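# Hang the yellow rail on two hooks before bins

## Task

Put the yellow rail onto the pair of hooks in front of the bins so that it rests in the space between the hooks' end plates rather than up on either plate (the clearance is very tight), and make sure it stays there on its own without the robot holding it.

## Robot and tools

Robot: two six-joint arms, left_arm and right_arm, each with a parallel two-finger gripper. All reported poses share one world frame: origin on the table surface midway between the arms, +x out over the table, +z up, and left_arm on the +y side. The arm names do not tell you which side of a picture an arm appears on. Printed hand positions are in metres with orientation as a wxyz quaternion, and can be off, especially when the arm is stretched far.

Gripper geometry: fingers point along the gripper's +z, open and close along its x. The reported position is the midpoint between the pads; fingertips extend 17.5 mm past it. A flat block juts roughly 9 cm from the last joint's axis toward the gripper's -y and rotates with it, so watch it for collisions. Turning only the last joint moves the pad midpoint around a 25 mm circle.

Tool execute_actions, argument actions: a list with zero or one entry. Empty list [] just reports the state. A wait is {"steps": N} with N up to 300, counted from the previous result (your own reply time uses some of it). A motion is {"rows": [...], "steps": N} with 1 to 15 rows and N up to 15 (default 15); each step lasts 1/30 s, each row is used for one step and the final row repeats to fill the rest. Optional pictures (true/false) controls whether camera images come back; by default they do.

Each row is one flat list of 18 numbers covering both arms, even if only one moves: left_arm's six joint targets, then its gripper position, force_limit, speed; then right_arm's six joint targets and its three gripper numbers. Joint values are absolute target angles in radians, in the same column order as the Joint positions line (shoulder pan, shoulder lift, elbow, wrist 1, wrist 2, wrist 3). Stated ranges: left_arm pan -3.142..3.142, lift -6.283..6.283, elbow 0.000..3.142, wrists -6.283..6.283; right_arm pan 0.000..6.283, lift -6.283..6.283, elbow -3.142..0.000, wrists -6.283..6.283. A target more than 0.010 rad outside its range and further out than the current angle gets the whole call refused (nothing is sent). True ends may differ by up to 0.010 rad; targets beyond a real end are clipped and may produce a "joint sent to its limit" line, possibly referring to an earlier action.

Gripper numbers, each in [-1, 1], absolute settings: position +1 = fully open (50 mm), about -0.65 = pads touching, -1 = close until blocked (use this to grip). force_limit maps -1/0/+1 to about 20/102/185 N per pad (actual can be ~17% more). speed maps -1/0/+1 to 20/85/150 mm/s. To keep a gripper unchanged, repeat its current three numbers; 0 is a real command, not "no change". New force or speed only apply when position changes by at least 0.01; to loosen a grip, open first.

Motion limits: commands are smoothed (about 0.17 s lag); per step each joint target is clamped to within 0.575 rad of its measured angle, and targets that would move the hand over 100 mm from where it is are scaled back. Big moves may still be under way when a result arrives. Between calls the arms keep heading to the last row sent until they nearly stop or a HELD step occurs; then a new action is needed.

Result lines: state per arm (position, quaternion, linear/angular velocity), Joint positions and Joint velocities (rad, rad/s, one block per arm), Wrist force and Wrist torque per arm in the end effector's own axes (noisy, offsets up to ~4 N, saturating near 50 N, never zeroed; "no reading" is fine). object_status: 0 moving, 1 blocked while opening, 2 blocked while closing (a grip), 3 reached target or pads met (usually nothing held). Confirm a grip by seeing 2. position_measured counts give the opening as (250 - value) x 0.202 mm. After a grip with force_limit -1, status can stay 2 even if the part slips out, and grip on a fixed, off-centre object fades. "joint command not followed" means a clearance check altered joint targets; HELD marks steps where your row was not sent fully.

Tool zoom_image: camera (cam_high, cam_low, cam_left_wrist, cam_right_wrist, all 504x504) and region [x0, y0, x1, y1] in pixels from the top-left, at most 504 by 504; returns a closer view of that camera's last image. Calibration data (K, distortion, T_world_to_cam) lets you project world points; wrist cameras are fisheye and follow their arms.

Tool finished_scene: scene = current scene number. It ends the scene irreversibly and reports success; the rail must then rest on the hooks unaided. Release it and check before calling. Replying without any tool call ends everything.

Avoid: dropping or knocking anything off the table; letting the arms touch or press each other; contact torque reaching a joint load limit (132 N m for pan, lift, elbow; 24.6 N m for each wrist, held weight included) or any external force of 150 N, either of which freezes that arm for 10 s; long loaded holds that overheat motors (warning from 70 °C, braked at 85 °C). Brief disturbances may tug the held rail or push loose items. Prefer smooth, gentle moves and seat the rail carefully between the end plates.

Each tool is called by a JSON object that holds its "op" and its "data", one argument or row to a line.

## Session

{"op": "execute_actions", "data": {
  "actions": []
}}

Scene clock: 0.00 s of 4800.00 s.
left_arm: end_effector_position=(+0.1490, +0.5473, +0.2074) position_measured=3 object_status=3 end_effector_quat_wxyz=(+0.617, +0.786, +0.033, -0.013) end_effector_velocity=(+0.000, +0.000, +0.000) end_effector_angular_velocity=(+0.001, -0.001, -0.000) | right_arm: end_effector_position=(+0.8870, -0.6712, +0.3940) position_measured=3 object_status=3 end_effector_quat_wxyz=(+0.349, -0.223, +0.807, -0.421) end_effector_velocity=(-0.000, +0.000, +0.001) end_effector_angular_velocity=(+0.000, -0.001, -0.000)
Joint positions: left_arm=[ 0.711 -1.806  2.303 -0.885 -2.462  2.771] | right_arm=[ 3.232 -2.013 -1.518 -0.157  0.886 -2.351]
Joint velocities: left_arm=[ 0.    -0.001 -0.    -0.     0.     0.001] | right_arm=[ 0.     0.001  0.001 -0.    -0.     0.   ]
Wrist force (N, on the end effector, along its own x y z axes, offset not removed): no reading
Wrist torque (N m, same axes, about the end effector's origin, offset not removed): no reading
camera_calibration (this result's frames):
cam_left_wrist: T_world_to_cam=[[0.997878, 0.0260148, -0.0596904, -0.145212], [0.0586522, 0.0389947, 0.997517, -0.235751], [0.0282778, -0.998901, 0.0373861, 0.681315], [0, 0, 0, 1]] pos_world=[0.139465, 0.693537, 0.201026]
cam_right_wrist: T_world_to_cam=[[-0.6861, -0.642295, -0.341649, 0.305674], [-0.268271, 0.659889, -0.701838, 0.968147], [0.676238, -0.389877, -0.625059, -0.466964], [0, 0, 0, 1]] pos_world=[0.785228, -0.624596, 0.492036]

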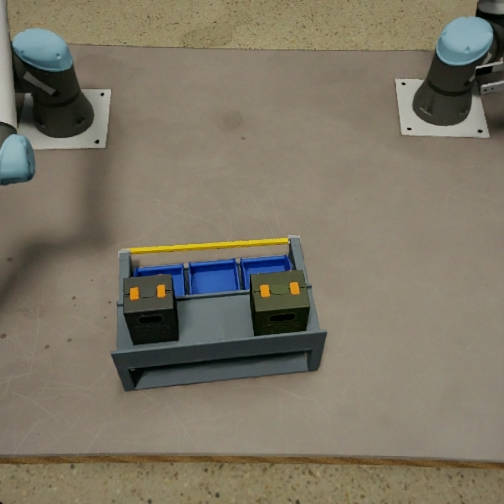

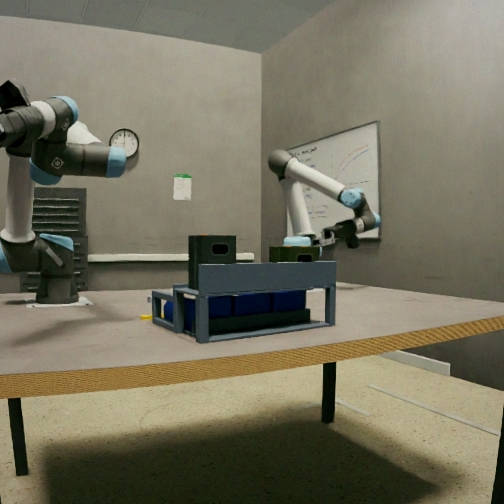

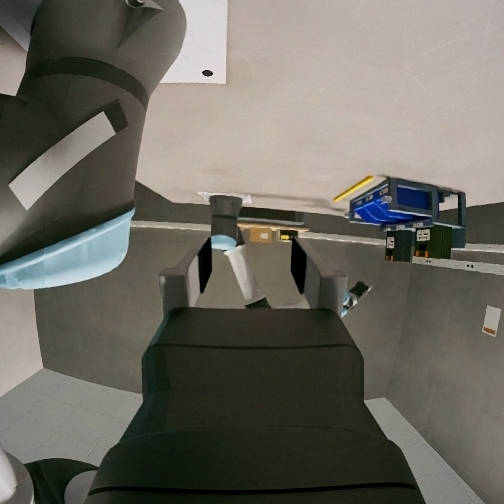

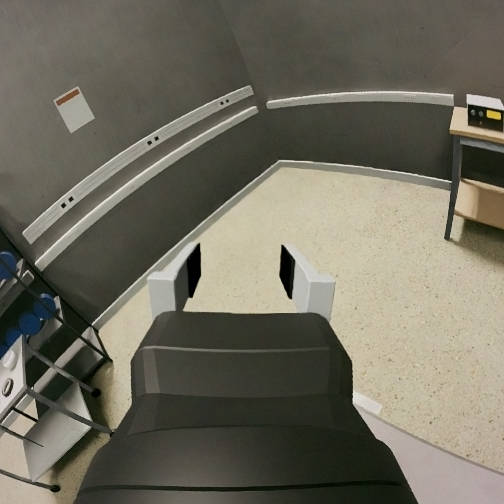

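{"op": "execute_actions", "data": {
  "actions": [
    {"rows":[[0,-1.7,1.5,-1.4,-1.571,2,1,-0.5,0,3.232,-2.013,-1.518,-0.157,0.886,-2.351,1,0,0]]}
  ],
  "pictures": false
}}

{"op": "execute_actions", "data": {
  "actions": [
    {"rows":[[-1.113,-1.06,1.1,-1.611,-1.571,1.9,1,-0.5,0,3.232,-2.013,-1.518,-0.157,0.886,-2.351,1,0,0]]}
  ],
  "pictures": false
}}

{"op": "execute_actions", "data": {
  "actions": [
    {"steps":70}
  ]
}}

{"op": "zoom_image", "data": {
  "camera": "cam_left_wrist",
  "region": [70,60,220,210]
}}

{"op": "zoom_image", "data": {
  "camera": "cam_left_wrist",
  "region": [300,60,450,210]
}}

Scene clock: 7.00 s of 4800.00 s.
left_arm: end_effector_position=(+0.3156, +0.6446, +0.2680) position_measured=3 object_status=3 end_effector_quat_wxyz=(+0.245, +0.942, -0.208, -0.099) end_effector_velocity=(+0.425, +0.135, +0.265) end_effector_angular_velocity=(+1.529, -0.762, -0.466) | right_arm: end_effector_position=(+0.8870, -0.6712, +0.3941) position_measured=3 object_status=3 end_effector_quat_wxyz=(+0.349, -0.223, +0.807, -0.421) end_effector_velocity=(+0.000, -0.000, +0.000) end_effector_angular_velocity=(+0.000, -0.000, +0.001)
Joint positions: left_arm=[ 0.246 -1.729  1.8   -1.241 -1.934  2.28 ] | right_arm=[ 3.232 -2.013 -1.518 -0.157  0.886 -2.351]
Joint velocities: left_arm=[-0.781  0.095 -0.943 -0.511  1.118 -0.873] | right_arm=[-0.     0.     0.    -0.     0.001 -0.   ]
Wrist force (N, on the end effector, along its own x y z axes, offset not removed): left_arm=[-0.3 -2.5 2.8] | right_arm=[3.0 0.0 2.1]
Wrist torque (N m, same axes, about the end effector's origin, offset not removed): left_arm=[-0.17 0.13 0.12] | right_arm=[0.05 -0.50 -0.23]
Steps of this call (steps 1 to 90: nothing new was sent; then 3.50 s passed at rest; steps 91 to 105: all 15 steps of this action). Readings (joint positions | what the end effector reports):
91: left_arm=[0.711 -1.806 2.303 -0.885 -2.462 2.771] | right_arm=[3.232 -2.013 -1.518 -0.157 0.886 -2.351] | left_arm position_measured=3 object_status=3 | right_arm position_measured=3 object_status=3
92: left_arm=[0.708 -1.804 2.300 -0.888 -2.458 2.768] | right_arm=[3.232 -2.013 -1.518 -0.157 0.886 -2.351] | left_arm position_measured=3 object_status=3 | right_arm position_measured=3 object_status=3
94: left_arm=[0.653 -1.784 2.246 -0.943 -2.403 2.713] | right_arm=[3.232 -2.013 -1.518 -0.157 0.886 -2.351] | left_arm position_measured=3 object_status=3 | right_arm position_measured=3 object_status=3
98: left_arm=[0.464 -1.756 2.056 -1.096 -2.215 2.524] | right_arm=[3.232 -2.013 -1.518 -0.157 0.886 -2.351] | left_arm position_measured=3 object_status=3 | right_arm position_measured=3 object_status=3
105: the state above

Scene clock: 7.50 s of 4800.00 s.
left_arm: end_effector_position=(+0.5412, +0.5397, +0.2854) position_measured=3 object_status=3 end_effector_quat_wxyz=(+0.086, +0.938, -0.329, -0.066) end_effector_velocity=(+0.320, -0.420, -0.034) end_effector_angular_velocity=(+0.234, -0.260, -0.580) | right_arm: end_effector_position=(+0.8870, -0.6713, +0.3941) position_measured=3 object_status=3 end_effector_quat_wxyz=(+0.349, -0.223, +0.807, -0.421) end_effector_velocity=(-0.001, -0.001, -0.001) end_effector_angular_velocity=(-0.000, +0.001, -0.001)
Joint positions: left_arm=[-0.142 -1.415  1.441 -1.438 -1.722  2.068] | right_arm=[ 3.232 -2.013 -1.518 -0.157  0.886 -2.351]
Joint velocities: left_arm=[-0.802  0.563 -0.54  -0.275  0.24  -0.267] | right_arm=[-0.     0.001 -0.002 -0.    -0.001  0.   ]
Wrist force (N, on the end effector, along its own x y z axes, offset not removed): left_arm=[1.5 -1.2 1.8] | right_arm=[3.7 0.7 2.0]
Wrist torque (N m, same axes, about the end effector's origin, offset not removed): left_arm=[-0.02 -0.15 -0.02] | right_arm=[0.18 -0.60 -0.31]
Steps of this call (steps 1 to 15: all 15 steps of this action). Readings (joint positions | what the end effector reports):
1: left_arm=[0.220 -1.726 1.769 -1.258 -1.896 2.251] | right_arm=[3.232 -2.013 -1.518 -0.157 0.886 -2.351] | left_arm position_measured=3 object_status=3 | right_arm position_measured=3 object_status=3
2: left_arm=[0.194 -1.720 1.740 -1.275 -1.863 2.225] | right_arm=[3.232 -2.013 -1.518 -0.157 0.886 -2.351] | left_arm position_measured=3 object_status=3 | right_arm position_measured=3 object_status=3
4: left_arm=[0.142 -1.672 1.688 -1.307 -1.835 2.196] | right_arm=[3.232 -2.013 -1.518 -0.157 0.886 -2.351] | left_arm position_measured=3 object_status=3 | right_arm position_measured=3 object_status=3
8: left_arm=[0.042 -1.569 1.588 -1.362 -1.788 2.142] | right_arm=[3.232 -2.013 -1.518 -0.157 0.886 -2.351] | left_arm position_measured=3 object_status=3 | right_arm position_measured=3 object_status=3
15: the state above

Scene clock: 9.83 s of 4800.00 s.
left_arm: end_effector_position=(+0.4306, -0.0594, +0.2450) position_measured=3 object_status=3 end_effector_quat_wxyz=(+0.000, +0.735, -0.678, +0.000) end_effector_velocity=(+0.000, -0.000, +0.001) end_effector_angular_velocity=(-0.001, -0.001, -0.000) | right_arm: end_effector_position=(+0.8869, -0.6713, +0.3941) position_measured=3 object_status=3 end_effector_quat_wxyz=(+0.349, -0.223, +0.807, -0.421) end_effector_velocity=(-0.000, -0.000, -0.001) end_effector_angular_velocity=(+0.000, +0.001, -0.001)
Joint positions: left_arm=[-1.113 -1.06   1.1   -1.611 -1.571  1.9  ] | right_arm=[ 3.232 -2.013 -1.518 -0.157  0.886 -2.351]
Joint velocities: left_arm=[ 0.    -0.001 -0.    -0.     0.     0.   ] | right_arm=[-0.    -0.001 -0.001 -0.    -0.001  0.001]
Wrist force (N, on the end effector, along its own x y z axes, offset not removed): left_arm=[0.4 -0.6 1.8] | right_arm=[3.0 -0.3 1.8]
Wrist torque (N m, same axes, about the end effector's origin, offset not removed): left_arm=[0.07 0.00 0.05] | right_arm=[0.04 -0.51 -0.25]
Steps of this call (steps 1 to 60: the robot went on to your last target; steps 61 to 70: nothing new was sent). Readings (joint positions | what the end effector reports):
1: left_arm=[-0.170 -1.397 1.423 -1.447 -1.714 2.059] | right_arm=[3.232 -2.013 -1.518 -0.157 0.886 -2.351] | left_arm position_measured=3 object_status=3 | right_arm position_measured=3 object_status=3
2: left_arm=[-0.197 -1.379 1.406 -1.456 -1.706 2.051] | right_arm=[3.232 -2.013 -1.518 -0.157 0.886 -2.351] | left_arm position_measured=3 object_status=3 | right_arm position_measured=3 object_status=3
4: left_arm=[-0.251 -1.346 1.375 -1.472 -1.692 2.035] | right_arm=[3.232 -2.013 -1.518 -0.157 0.886 -2.351] | left_arm position_measured=3 object_status=3 | right_arm position_measured=3 object_status=3
8: left_arm=[-0.361 -1.290 1.321 -1.500 -1.668 2.008] | right_arm=[3.232 -2.013 -1.518 -0.157 0.886 -2.351] | left_arm position_measured=3 object_status=3 | right_arm position_measured=3 object_status=3
70: the state above
All arms were judged still, so your last target was given up. Only a new action makes them travel on or press farther. Fingers that are still opening or closing keep moving.
camera_calibration (this result's frames):
cam_left_wrist: T_world_to_cam=[[0.0784667, -0.99687, -0.00966613, -0.0853432], [-0.958448, -0.0781029, 0.274366, 0.342053], [-0.274262, -0.0122641, -0.961577, 0.499537], [0, 0, 0, 1]] pos_world=[0.47154, -0.0522344, 0.385671]
cam_right_wrist: T_world_to_cam=[[-0.686079, -0.642109, -0.34204, 0.305846], [-0.268077, 0.660184, -0.701635, 0.96821], [0.676336, -0.389684, -0.625073, -0.466829], [0, 0, 0, 1]] pos_world=[0.785122, -0.624725, 0.49214]

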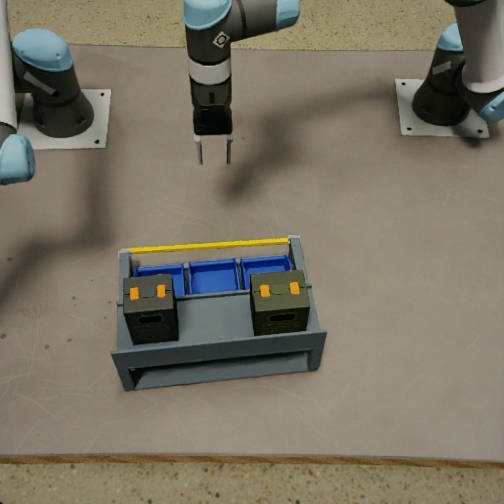

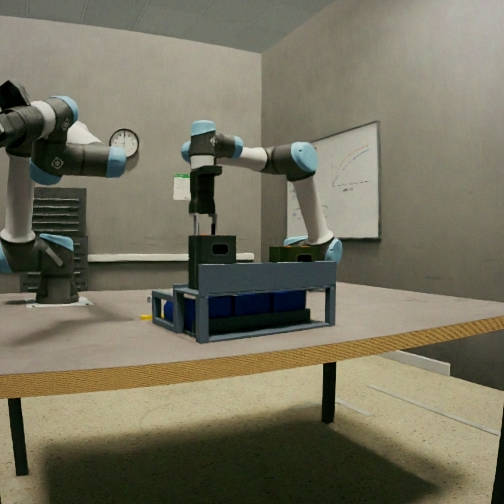

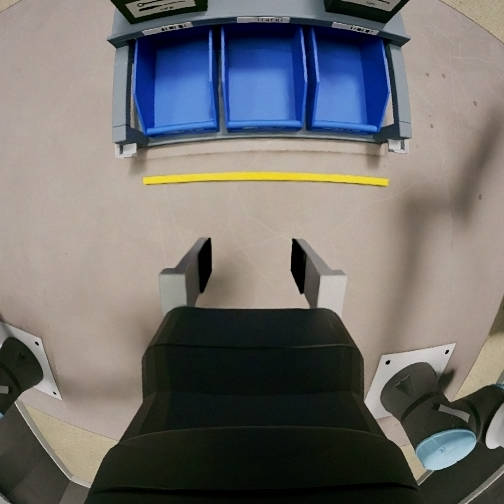

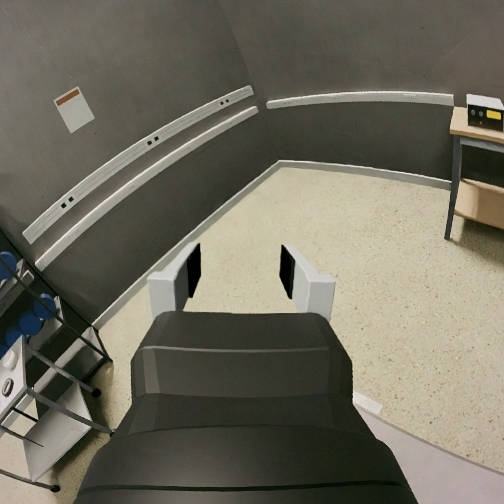

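Region (70, 60, 220, 210) of cam_left_wrist's 504x504 image, scaled by 3.360, with more detail than that image has.

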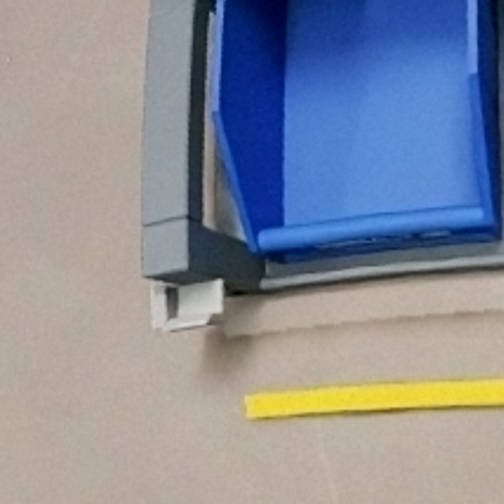

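Region (300, 60, 450, 210) of cam_left_wrist's 504x504 image, scaled by 3.360, with more detail than that image has.

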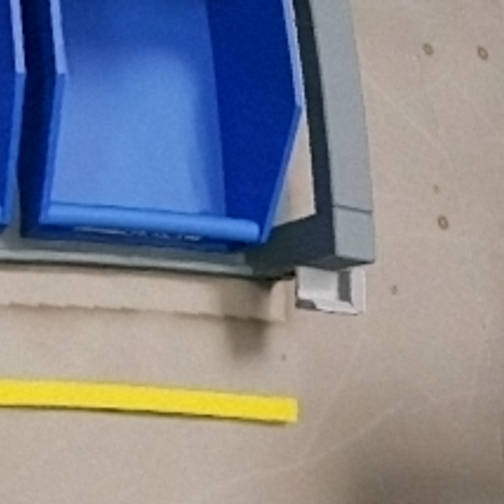

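{"op": "execute_actions", "data": {
  "actions": [
    {"rows":[[-1.026,-0.888,1.171,-1.854,-1.571,0.409,0.6,-0.5,0,3.232,-2.013,-1.518,-0.157,0.886,-2.351,1,0,0]]}
  ],
  "pictures": false
}}

{"op": "execute_actions", "data": {
  "actions": [
    {"steps":12}
  ],
  "pictures": false
}}

{"op": "execute_actions", "data": {
  "actions": [
    {"rows":[[-1.026,-0.805,1.272,-2.038,-1.571,0.409,0.6,-0.5,0,3.232,-2.013,-1.518,-0.157,0.886,-2.351,1,0,0]]}
  ],
  "pictures": false
}}

{"op": "execute_actions", "data": {
  "actions": [
    {"rows":[[-1.026,-0.805,1.272,-2.038,-1.571,0.409,-1,-0.5,0,3.232,-2.013,-1.518,-0.157,0.886,-2.351,1,0,0]]}
  ],
  "pictures": false
}}

{"op": "execute_actions", "data": {
  "actions": [
    {"steps":8}
  ],
  "pictures": false
}}

{"op": "execute_actions", "data": {
  "actions": [
    {"rows":[[-1.026,-0.888,1.171,-1.854,-1.571,0.409,-1,-0.5,0,3.232,-2.013,-1.518,-0.157,0.886,-2.351,1,0,0]]}
  ],
  "pictures": false
}}

{"op": "execute_actions", "data": {
  "actions": [
    {"rows":[[-0.963,-0.833,1.076,-1.814,-1.571,0.448,-1,-0.5,0,3.232,-2.013,-1.518,-0.157,0.886,-2.351,1,0,0]]}
  ]
}}

{"op": "zoom_image", "data": {
  "camera": "cam_left_wrist",
  "region": [200,0,320,120]
}}

Scene clock: 25.97 s of 4800.00 s.
left_arm: end_effector_position=(+0.4859, -0.0415, +0.1134) position_measured=63 object_status=3 end_effector_quat_wxyz=(-0.000, +0.976, -0.220, -0.000) end_effector_velocity=(-0.044, +0.030, -0.032) end_effector_angular_velocity=(-0.006, -0.004, +2.689) | right_arm: end_effector_position=(+0.8869, -0.6713, +0.3941) position_measured=3 object_status=3 end_effector_quat_wxyz=(+0.349, -0.223, +0.807, -0.421) end_effector_velocity=(+0.000, -0.000, -0.001) end_effector_angular_velocity=(-0.000, +0.000, -0.000)
Joint positions: left_arm=[-1.028 -0.892  1.169 -1.848 -1.571  0.939] | right_arm=[ 3.232 -2.013 -1.518 -0.157  0.886 -2.351]
Joint velocities: left_arm=[ 0.021  0.042  0.016 -0.065 -0.    -2.669] | right_arm=[-0.    -0.001  0.001  0.    -0.     0.   ]
Wrist force (N, on the end effector, along its own x y z axes, offset not removed): left_arm=[1.3 -0.7 1.1] | right_arm=[3.1 0.5 1.8]
Wrist torque (N m, same axes, about the end effector's origin, offset not removed): left_arm=[-0.03 -0.19 -0.05] | right_arm=[0.18 -0.48 -0.26]
Steps of this call (steps 1 to 90: nothing new was sent; then 12.63 s passed at rest; steps 91 to 105: all 15 steps of this action). Readings (joint positions | what the end effector reports):
91: left_arm=[-1.113 -1.060 1.100 -1.611 -1.571 1.900] | right_arm=[3.232 -2.013 -1.518 -0.157 0.886 -2.351] | left_arm position_measured=3 object_status=0 | right_arm position_measured=3 object_status=3
92: left_arm=[-1.110 -1.057 1.102 -1.614 -1.571 1.897] | right_arm=[3.232 -2.013 -1.518 -0.157 0.886 -2.351] | left_arm position_measured=17 object_status=0 | right_arm position_measured=3 object_status=3
94: left_arm=[-1.087 -1.018 1.121 -1.662 -1.571 1.841] | right_arm=[3.232 -2.013 -1.518 -0.157 0.886 -2.351] | left_arm position_measured=45 object_status=0 | right_arm position_measured=3 object_status=3
98: left_arm=[-1.048 -0.935 1.153 -1.783 -1.571 1.565] | right_arm=[3.232 -2.013 -1.518 -0.157 0.886 -2.351] | left_arm position_measured=63 object_status=0 | right_arm position_measured=3 object_status=3
105: the state above

Scene clock: 26.37 s of 4800.00 s.
left_arm: end_effector_position=(+0.4748, -0.0390, +0.1102) position_measured=63 object_status=3 end_effector_quat_wxyz=(+0.000, +0.999, +0.039, -0.000) end_effector_velocity=(-0.003, -0.000, -0.001) end_effector_angular_velocity=(-0.000, -0.000, +0.121) | right_arm: end_effector_position=(+0.8869, -0.6713, +0.3941) position_measured=3 object_status=3 end_effector_quat_wxyz=(+0.349, -0.223, +0.807, -0.421) end_effector_velocity=(-0.000, -0.000, -0.000) end_effector_angular_velocity=(-0.002, +0.002, +0.000)
Joint positions: left_arm=[-1.026 -0.888  1.171 -1.854 -1.571  0.421] | right_arm=[ 3.232 -2.013 -1.518 -0.157  0.886 -2.351]
Joint velocities: left_arm=[ 0.     0.001  0.    -0.002 -0.    -0.121] | right_arm=[-0.     0.    -0.001 -0.    -0.    -0.002]
Wrist force (N, on the end effector, along its own x y z axes, offset not removed): left_arm=[1.5 -0.4 0.8] | right_arm=[4.3 -0.2 2.3]
Wrist torque (N m, same axes, about the end effector's origin, offset not removed): left_arm=[0.06 -0.17 -0.01] | right_arm=[0.01 -0.79 -0.29]
Steps of this call (steps 1 to 12: the robot went on to your last target). Readings (joint positions | what the end effector reports):
1: left_arm=[-1.027 -0.891 1.170 -1.850 -1.571 0.848] | right_arm=[3.232 -2.013 -1.518 -0.157 0.886 -2.351] | left_arm position_measured=63 object_status=3 | right_arm position_measured=3 object_status=3
2: left_arm=[-1.027 -0.890 1.170 -1.851 -1.571 0.758] | right_arm=[3.232 -2.013 -1.518 -0.157 0.886 -2.351] | left_arm position_measured=63 object_status=3 | right_arm position_measured=3 object_status=3
4: left_arm=[-1.027 -0.889 1.171 -1.852 -1.571 0.599] | right_arm=[3.232 -2.013 -1.518 -0.157 0.886 -2.351] | left_arm position_measured=63 object_status=3 | right_arm position_measured=3 object_status=3
8: left_arm=[-1.026 -0.888 1.171 -1.854 -1.571 0.456] | right_arm=[3.232 -2.013 -1.518 -0.157 0.886 -2.351] | left_arm position_measured=63 object_status=3 | right_arm position_measured=3 object_status=3
12: the state above

Scene clock: 26.87 s of 4800.00 s.
left_arm: end_effector_position=(+0.4746, -0.0391, +0.0209) position_measured=63 object_status=3 end_effector_quat_wxyz=(-0.000, +0.999, +0.045, -0.000) end_effector_velocity=(+0.000, -0.001, -0.012) end_effector_angular_velocity=(-0.005, -0.002, +0.000) | right_arm: end_effector_position=(+0.8869, -0.6713, +0.3941) position_measured=3 object_status=3 end_effector_quat_wxyz=(+0.349, -0.223, +0.807, -0.421) end_effector_velocity=(-0.000, +0.001, -0.001) end_effector_angular_velocity=(+0.001, +0.001, +0.002)
Joint positions: left_arm=[-1.026 -0.806  1.271 -2.035 -1.571  0.409] | right_arm=[ 3.232 -2.013 -1.518 -0.157  0.886 -2.351]
Joint velocities: left_arm=[-0.     0.012  0.013 -0.03   0.    -0.   ] | right_arm=[ 0.001  0.001 -0.002 -0.     0.001  0.001]
Wrist force (N, on the end effector, along its own x y z axes, offset not removed): left_arm=[1.2 0.0 3.0] | right_arm=[3.0 1.3 2.1]
Wrist torque (N m, same axes, about the end effector's origin, offset not removed): left_arm=[0.14 -0.14 -0.01] | right_arm=[0.33 -0.55 -0.26]
Steps of this call (steps 1 to 15: all 15 steps of this action). Readings (joint positions | what the end effector reports):
1: left_arm=[-1.026 -0.888 1.171 -1.854 -1.571 0.417] | right_arm=[3.232 -2.013 -1.518 -0.157 0.886 -2.351] | left_arm position_measured=63 object_status=3 | right_arm position_measured=3 object_status=3
2: left_arm=[-1.026 -0.885 1.174 -1.857 -1.571 0.415] | right_arm=[3.232 -2.013 -1.518 -0.157 0.886 -2.351] | left_arm position_measured=63 object_status=3 | right_arm position_measured=3 object_status=3
4: left_arm=[-1.026 -0.854 1.210 -1.907 -1.571 0.412] | right_arm=[3.232 -2.013 -1.518 -0.157 0.886 -2.351] | left_arm position_measured=63 object_status=3 | right_arm position_measured=3 object_status=3
8: left_arm=[-1.026 -0.817 1.257 -2.005 -1.571 0.410] | right_arm=[3.232 -2.013 -1.518 -0.157 0.886 -2.351] | left_arm position_measured=63 object_status=3 | right_arm position_measured=3 object_status=3
15: the state above

Scene clock: 27.37 s of 4800.00 s.
left_arm: end_effector_position=(+0.4745, -0.0391, +0.0197) position_measured=205 object_status=0 end_effector_quat_wxyz=(+0.000, +0.999, +0.045, -0.000) end_effector_velocity=(+0.000, -0.000, +0.000) end_effector_angular_velocity=(-0.001, -0.000, -0.001) | right_arm: end_effector_position=(+0.8869, -0.6713, +0.3941) position_measured=3 object_status=3 end_effector_quat_wxyz=(+0.349, -0.223, +0.807, -0.421) end_effector_velocity=(+0.001, +0.001, +0.000) end_effector_angular_velocity=(+0.000, -0.000, +0.002)
Joint positions: left_arm=[-1.026 -0.805  1.272 -2.038 -1.571  0.409] | right_arm=[ 3.232 -2.013 -1.518 -0.157  0.886 -2.351]
Joint velocities: left_arm=[ 0.    -0.     0.    -0.001 -0.     0.001] | right_arm=[ 0.002 -0.001  0.001  0.     0.    -0.   ]
Wrist force (N, on the end effector, along its own x y z axes, offset not removed): left_arm=[1.4 0.5 1.0] | right_arm=[2.5 0.6 2.0]
Wrist torque (N m, same axes, about the end effector's origin, offset not removed): left_arm=[0.19 -0.16 0.07] | right_arm=[0.24 -0.36 -0.26]
Steps of this call (steps 1 to 15: all 15 steps of this action). Readings (joint positions | what the end effector reports):
1: left_arm=[-1.026 -0.806 1.271 -2.036 -1.571 0.409] | right_arm=[3.232 -2.013 -1.518 -0.157 0.886 -2.351] | left_arm position_measured=63 object_status=0 | right_arm position_measured=3 object_status=3
2: left_arm=[-1.026 -0.806 1.271 -2.037 -1.571 0.409] | right_arm=[3.232 -2.013 -1.518 -0.157 0.886 -2.351] | left_arm position_measured=77 object_status=0 | right_arm position_measured=3 object_status=3
4: left_arm=[-1.026 -0.805 1.272 -2.037 -1.571 0.409] | right_arm=[3.232 -2.013 -1.518 -0.157 0.886 -2.351] | left_arm position_measured=105 object_status=0 | right_arm position_measured=3 object_status=3
8: left_arm=[-1.026 -0.805 1.272 -2.038 -1.571 0.409] | right_arm=[3.232 -2.013 -1.518 -0.157 0.886 -2.351] | left_arm position_measured=161 object_status=0 | right_arm position_measured=3 object_status=3
15: the state above

Scene clock: 27.63 s of 4800.00 s.
left_arm: end_effector_position=(+0.4745, -0.0391, +0.0197) position_measured=205 object_status=2 end_effector_quat_wxyz=(+0.000, +0.999, +0.045, -0.000) end_effector_velocity=(-0.000, +0.000, -0.001) end_effector_angular_velocity=(+0.001, +0.000, +0.001) | right_arm: end_effector_position=(+0.8869, -0.6713, +0.3941) position_measured=3 object_status=3 end_effector_quat_wxyz=(+0.349, -0.223, +0.807, -0.421) end_effector_velocity=(+0.000, +0.000, -0.001) end_effector_angular_velocity=(-0.000, +0.002, +0.000)
Joint positions: left_arm=[-1.026 -0.805  1.272 -2.038 -1.571  0.409] | right_arm=[ 3.232 -2.013 -1.518 -0.157  0.886 -2.351]
Joint velocities: left_arm=[ 0.     0.001  0.    -0.    -0.    -0.001] | right_arm=[ 0.001 -0.001 -0.001 -0.    -0.     0.   ]
Wrist force (N, on the end effector, along its own x y z axes, offset not removed): left_arm=[1.9 -0.3 -0.7] | right_arm=[3.9 -0.3 2.7]
Wrist torque (N m, same axes, about the end effector's origin, offset not removed): left_arm=[0.12 -0.27 0.04] | right_arm=[0.04 -0.70 -0.27]
Steps of this call (steps 1 to 8: the robot went on to your last target). Readings (joint positions | what the end effector reports):
1: left_arm=[-1.026 -0.805 1.272 -2.038 -1.571 0.409] | right_arm=[3.232 -2.013 -1.518 -0.157 0.886 -2.351] | left_arm position_measured=205 object_status=0 | right_arm position_measured=3 object_status=3
2: left_arm=[-1.026 -0.805 1.272 -2.038 -1.571 0.409] | right_arm=[3.232 -2.013 -1.518 -0.157 0.886 -2.351] | left_arm position_measured=205 object_status=0 | right_arm position_measured=3 object_status=3
4: left_arm=[-1.026 -0.805 1.272 -2.038 -1.571 0.409] | right_arm=[3.232 -2.013 -1.518 -0.157 0.886 -2.351] | left_arm position_measured=205 object_status=2 | right_arm position_measured=3 object_status=3
8: the state above

Scene clock: 28.13 s of 4800.00 s.
left_arm: end_effector_position=(+0.4746, -0.0392, +0.1090) position_measured=205 object_status=2 end_effector_quat_wxyz=(+0.000, +0.999, +0.045, +0.000) end_effector_velocity=(-0.001, +0.002, +0.010) end_effector_angular_velocity=(+0.006, +0.004, +0.000) | right_arm: end_effector_position=(+0.8869, -0.6713, +0.3941) position_measured=3 object_status=3 end_effector_quat_wxyz=(+0.349, -0.223, +0.807, -0.421) end_effector_velocity=(-0.000, -0.001, +0.001) end_effector_angular_velocity=(-0.000, -0.001, -0.001)
Joint positions: left_arm=[-1.026 -0.887  1.172 -1.857 -1.571  0.409] | right_arm=[ 3.232 -2.013 -1.518 -0.157  0.886 -2.351]
Joint velocities: left_arm=[ 0.    -0.009 -0.013  0.029 -0.    -0.   ] | right_arm=[-0.001  0.     0.001 -0.    -0.    -0.   ]
Wrist force (N, on the end effector, along its own x y z axes, offset not removed): left_arm=[1.2 0.0 5.2] | right_arm=[4.1 1.0 2.0]
Wrist torque (N m, same axes, about the end effector's origin, offset not removed): left_arm=[0.40 -0.06 0.06] | right_arm=[0.28 -0.71 -0.29]
Steps of this call (steps 1 to 15: all 15 steps of this action). Readings (joint positions | what the end effector reports):
1: left_arm=[-1.026 -0.805 1.272 -2.038 -1.571 0.409] | right_arm=[3.232 -2.013 -1.518 -0.157 0.886 -2.351] | left_arm position_measured=205 object_status=2 | right_arm position_measured=3 object_status=3
2: left_arm=[-1.026 -0.807 1.269 -2.035 -1.571 0.409] | right_arm=[3.232 -2.013 -1.518 -0.157 0.886 -2.351] | left_arm position_measured=205 object_status=2 | right_arm position_measured=3 object_status=3
4: left_arm=[-1.026 -0.835 1.234 -1.985 -1.571 0.409] | right_arm=[3.232 -2.013 -1.518 -0.157 0.886 -2.351] | left_arm position_measured=205 object_status=2 | right_arm position_measured=3 object_status=3
8: left_arm=[-1.026 -0.876 1.186 -1.887 -1.571 0.409] | right_arm=[3.232 -2.013 -1.518 -0.157 0.886 -2.351] | left_arm position_measured=205 object_status=2 | right_arm position_measured=3 object_status=3
15: the state above

Scene clock: 28.63 s of 4800.00 s.
left_arm: end_effector_position=(+0.5211, -0.0268, +0.1100) position_measured=205 object_status=2 end_effector_quat_wxyz=(+0.000, +0.998, +0.056, -0.000) end_effector_velocity=(+0.006, +0.002, -0.001) end_effector_angular_velocity=(+0.000, +0.000, +0.003) | right_arm: end_effector_position=(+0.8869, -0.6713, +0.3941) position_measured=3 object_status=3 end_effector_quat_wxyz=(+0.349, -0.223, +0.807, -0.421) end_effector_velocity=(+0.000, -0.001, -0.001) end_effector_angular_velocity=(-0.001, +0.001, -0.002)
Joint positions: left_arm=[-0.964 -0.834  1.077 -1.814 -1.571  0.448] | right_arm=[ 3.232 -2.013 -1.518 -0.157  0.886 -2.351]
Joint velocities: left_arm=[ 0.008  0.008 -0.012  0.004 -0.     0.005] | right_arm=[-0.001 -0.001  0.001 -0.    -0.001 -0.   ]
Wrist force (N, on the end effector, along its own x y z axes, offset not removed): left_arm=[0.7 -1.6 4.7] | right_arm=[2.8 0.6 2.1]
Wrist torque (N m, same axes, about the end effector's origin, offset not removed): left_arm=[0.12 0.06 0.06] | right_arm=[0.11 -0.47 -0.26]
Steps of this call (steps 1 to 15: all 15 steps of this action). Readings (joint positions | what the end effector reports):
1: left_arm=[-1.026 -0.887 1.172 -1.856 -1.571 0.409] | right_arm=[3.232 -2.013 -1.518 -0.157 0.886 -2.351] | left_arm position_measured=205 object_status=2 | right_arm position_measured=3 object_status=3
2: left_arm=[-1.023 -0.885 1.169 -1.853 -1.571 0.411] | right_arm=[3.232 -2.013 -1.518 -0.157 0.886 -2.351] | left_arm position_measured=205 object_status=2 | right_arm position_measured=3 object_status=3
4: left_arm=[-0.998 -0.863 1.134 -1.836 -1.571 0.427] | right_arm=[3.232 -2.013 -1.518 -0.157 0.886 -2.351] | left_arm position_measured=205 object_status=2 | right_arm position_measured=3 object_status=3
8: left_arm=[-0.972 -0.841 1.090 -1.820 -1.571 0.443] | right_arm=[3.232 -2.013 -1.518 -0.157 0.886 -2.351] | left_arm position_measured=205 object_status=2 | right_arm position_measured=3 object_status=3
15: the state above
camera_calibration (this result's frames):
cam_left_wrist: T_world_to_cam=[[0.99397, 0.109187, -0.0100802, -0.508655], [0.10775, -0.955556, 0.274411, -0.110704], [0.02033, -0.273843, -0.96156, 0.234435], [0, 0, 0, 1]] pos_world=[0.51275, 0.013953, 0.250674]
cam_right_wrist: T_world_to_cam=[[-0.686079, -0.642109, -0.342041, 0.305846], [-0.268077, 0.660184, -0.701635, 0.96821], [0.676336, -0.389684, -0.625073, -0.466828], [0, 0, 0, 1]] pos_world=[0.785122, -0.624725, 0.49214]

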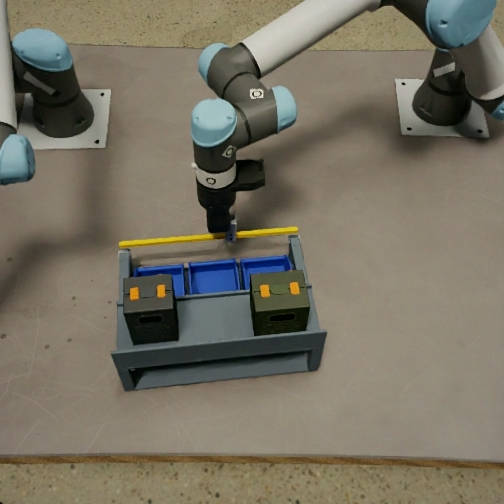

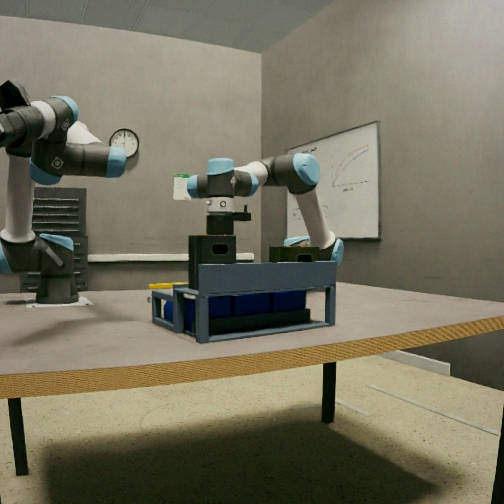

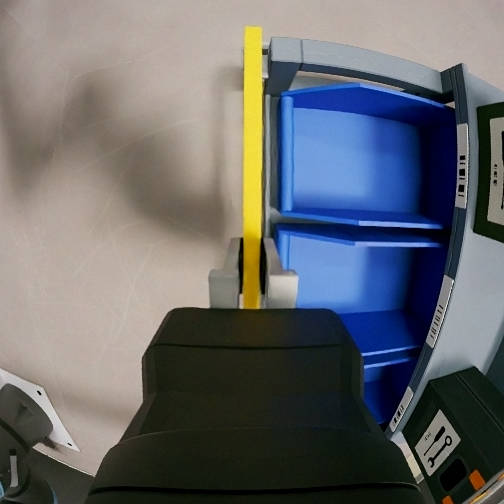

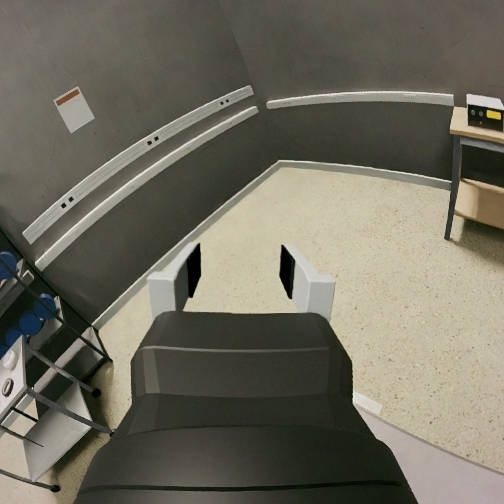

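Region (200, 0, 320, 120) of cam_left_wrist's 504x504 image, scaled by 4.200, with more detail than that image has.

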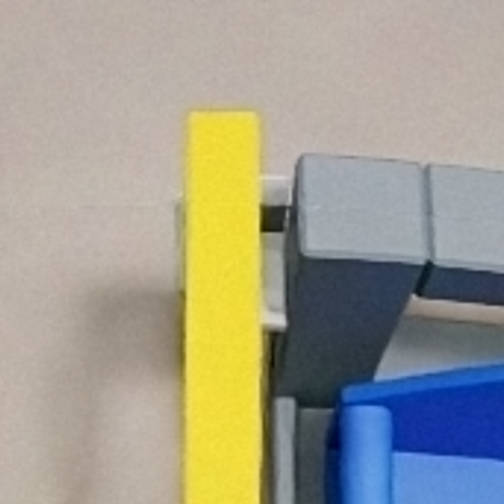

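{"op": "execute_actions", "data": {
  "actions": [
    {"rows":[[-0.9606,-0.816,1.099,-1.854,-1.571,0.4504,-1,-0.5,0,3.232,-2.013,-1.518,-0.157,0.886,-2.351,1,0,0]]}
  ],
  "pictures": false
}}

{"op": "execute_actions", "data": {
  "actions": [
    {"rows":[[-0.9606,-0.8052,1.1171,-1.8829,-1.571,0.4504,-1,-0.5,0,3.232,-2.013,-1.518,-0.157,0.886,-2.351,1,0,0]]}
  ]
}}

{"op": "zoom_image", "data": {
  "camera": "cam_left_wrist",
  "region": [200,0,320,120]
}}

{"op": "zoom_image", "data": {
  "camera": "cam_high",
  "region": [105,235,165,275]
}}

Scene clock: 36.90 s of 4800.00 s.
left_arm: end_effector_position=(+0.5238, -0.0265, +0.0903) position_measured=205 object_status=2 end_effector_quat_wxyz=(+0.000, +0.998, +0.057, -0.000) end_effector_velocity=(+0.000, +0.000, -0.002) end_effector_angular_velocity=(-0.000, -0.000, +0.001) | right_arm: end_effector_position=(+0.8869, -0.6713, +0.3941) position_measured=3 object_status=3 end_effector_quat_wxyz=(+0.349, -0.223, +0.807, -0.421) end_effector_velocity=(-0.001, -0.001, +0.001) end_effector_angular_velocity=(+0.003, -0.003, -0.002)
Joint positions: left_arm=[-0.961 -0.816  1.099 -1.854 -1.571  0.45 ] | right_arm=[ 3.232 -2.013 -1.518 -0.157  0.886 -2.351]
Joint velocities: left_arm=[ 0.     0.002  0.003 -0.005 -0.    -0.   ] | right_arm=[-0.002  0.001  0.     0.     0.001  0.003]
Wrist force (N, on the end effector, along its own x y z axes, offset not removed): left_arm=[0.4 -1.7 0.7] | right_arm=[2.7 0.1 3.0]
Wrist torque (N m, same axes, about the end effector's origin, offset not removed): left_arm=[-0.72 -0.21 0.27] | right_arm=[0.07 -0.46 -0.26]
Steps of this call (steps 1 to 15: the robot went on to your last target; steps 16 to 90: nothing new was sent; then 4.77 s passed at rest; steps 91 to 105: all 15 steps of this action). Readings (joint positions | what the end effector reports):
91: left_arm=[-0.963 -0.833 1.076 -1.814 -1.571 0.448] | right_arm=[3.232 -2.013 -1.518 -0.157 0.886 -2.351] | left_arm position_measured=205 object_status=2 | right_arm position_measured=3 object_status=3
92: left_arm=[-0.963 -0.832 1.077 -1.817 -1.571 0.448] | right_arm=[3.232 -2.013 -1.518 -0.157 0.886 -2.351] | left_arm position_measured=205 object_status=2 | right_arm position_measured=3 object_status=3
94: left_arm=[-0.962 -0.825 1.087 -1.833 -1.571 0.449] | right_arm=[3.232 -2.013 -1.518 -0.157 0.886 -2.351] | left_arm position_measured=205 object_status=2 | right_arm position_measured=3 object_status=3
98: left_arm=[-0.961 -0.818 1.096 -1.849 -1.571 0.450] | right_arm=[3.232 -2.013 -1.518 -0.157 0.886 -2.351] | left_arm position_measured=205 object_status=2 | right_arm position_measured=3 object_status=3
105: the state above

Scene clock: 37.40 s of 4800.00 s.
left_arm: end_effector_position=(+0.5239, -0.0264, +0.0762) position_measured=205 object_status=2 end_effector_quat_wxyz=(+0.000, +0.998, +0.057, +0.000) end_effector_velocity=(+0.000, -0.000, -0.002) end_effector_angular_velocity=(-0.000, -0.000, +0.001) | right_arm: end_effector_position=(+0.8869, -0.6713, +0.3941) position_measured=3 object_status=3 end_effector_quat_wxyz=(+0.349, -0.223, +0.807, -0.421) end_effector_velocity=(-0.000, +0.000, -0.000) end_effector_angular_velocity=(-0.001, +0.002, +0.001)
Joint positions: left_arm=[-0.96  -0.805  1.117 -1.883 -1.571  0.45 ] | right_arm=[ 3.232 -2.013 -1.518 -0.157  0.886 -2.351]
Joint velocities: left_arm=[ 0.     0.002  0.002 -0.005 -0.    -0.001] | right_arm=[ 0.001  0.    -0.001 -0.    -0.001 -0.001]
Wrist force (N, on the end effector, along its own x y z axes, offset not removed): left_arm=[19.1 1.2 -6.5] | right_arm=[4.0 0.0 1.5]
Wrist torque (N m, same axes, about the end effector's origin, offset not removed): left_arm=[-0.19 0.25 -0.55] | right_arm=[0.13 -0.74 -0.33]
Steps of this call (steps 1 to 15: all 15 steps of this action). Readings (joint positions | what the end effector reports):
1: left_arm=[-0.961 -0.816 1.099 -1.854 -1.571 0.450] | right_arm=[3.232 -2.013 -1.518 -0.157 0.886 -2.351] | left_arm position_measured=205 object_status=2 | right_arm position_measured=3 object_status=3
2: left_arm=[-0.961 -0.815 1.100 -1.856 -1.571 0.450] | right_arm=[3.232 -2.013 -1.518 -0.157 0.886 -2.351] | left_arm position_measured=205 object_status=2 | right_arm position_measured=3 object_status=3
4: left_arm=[-0.961 -0.811 1.108 -1.868 -1.571 0.450] | right_arm=[3.232 -2.013 -1.518 -0.157 0.886 -2.351] | left_arm position_measured=205 object_status=2 | right_arm position_measured=3 object_status=3
8: left_arm=[-0.960 -0.807 1.115 -1.879 -1.571 0.450] | right_arm=[3.232 -2.013 -1.518 -0.157 0.886 -2.351] | left_arm position_measured=205 object_status=2 | right_arm position_measured=3 object_status=3
15: the state above
camera_calibration (this result's frames):
cam_left_wrist: T_world_to_cam=[[0.993921, 0.10966, -0.00982744, -0.511799], [0.108134, -0.955492, 0.274486, -0.101497], [0.0207101, -0.27388, -0.961541, 0.201774], [0, 0, 0, 1]] pos_world=[0.515484, 0.0144064, 0.216844]
cam_right_wrist: T_world_to_cam=[[-0.686079, -0.642109, -0.342041, 0.305846], [-0.268077, 0.660184, -0.701635, 0.96821], [0.676336, -0.389684, -0.625073, -0.466829], [0, 0, 0, 1]] pos_world=[0.785122, -0.624725, 0.49214]

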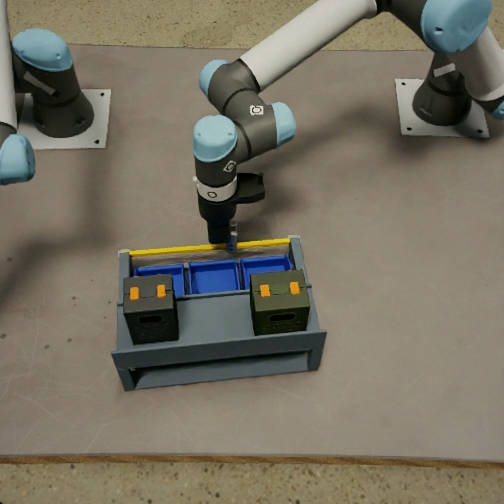

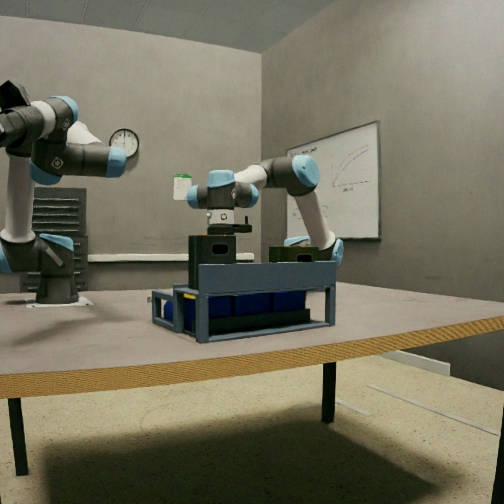

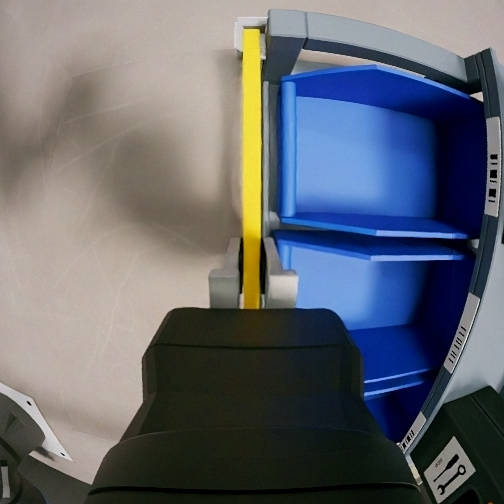

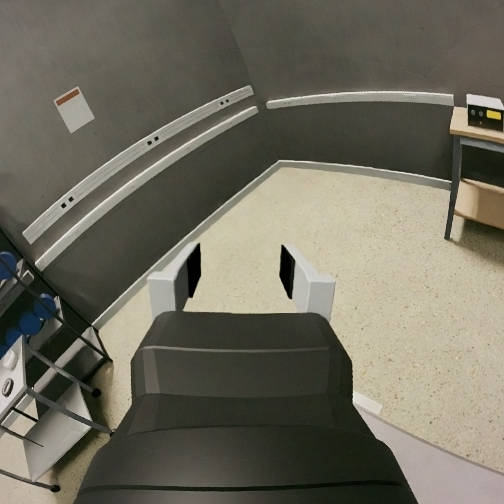

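Region (200, 0, 320, 120) of cam_left_wrist's 504x504 image, scaled by 4.200, with more detail than that image has.

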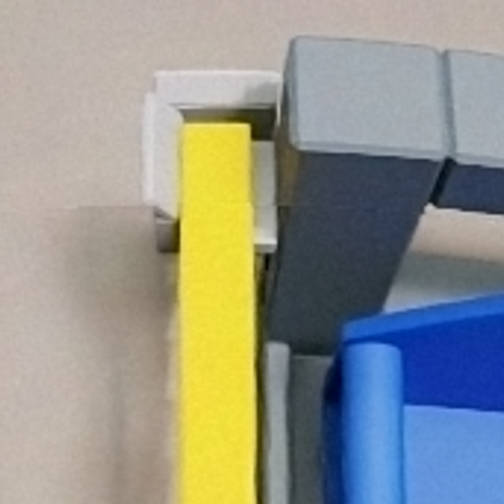

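Region (105, 235, 165, 275) of cam_high's 504x504 image, scaled by 8.400, with more detail than that image has.

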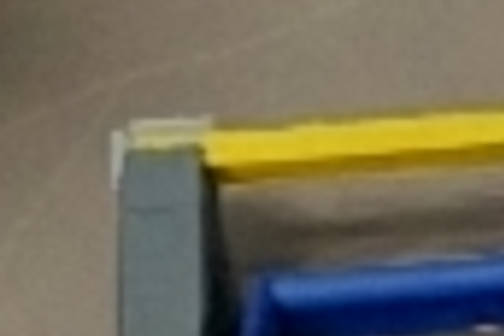

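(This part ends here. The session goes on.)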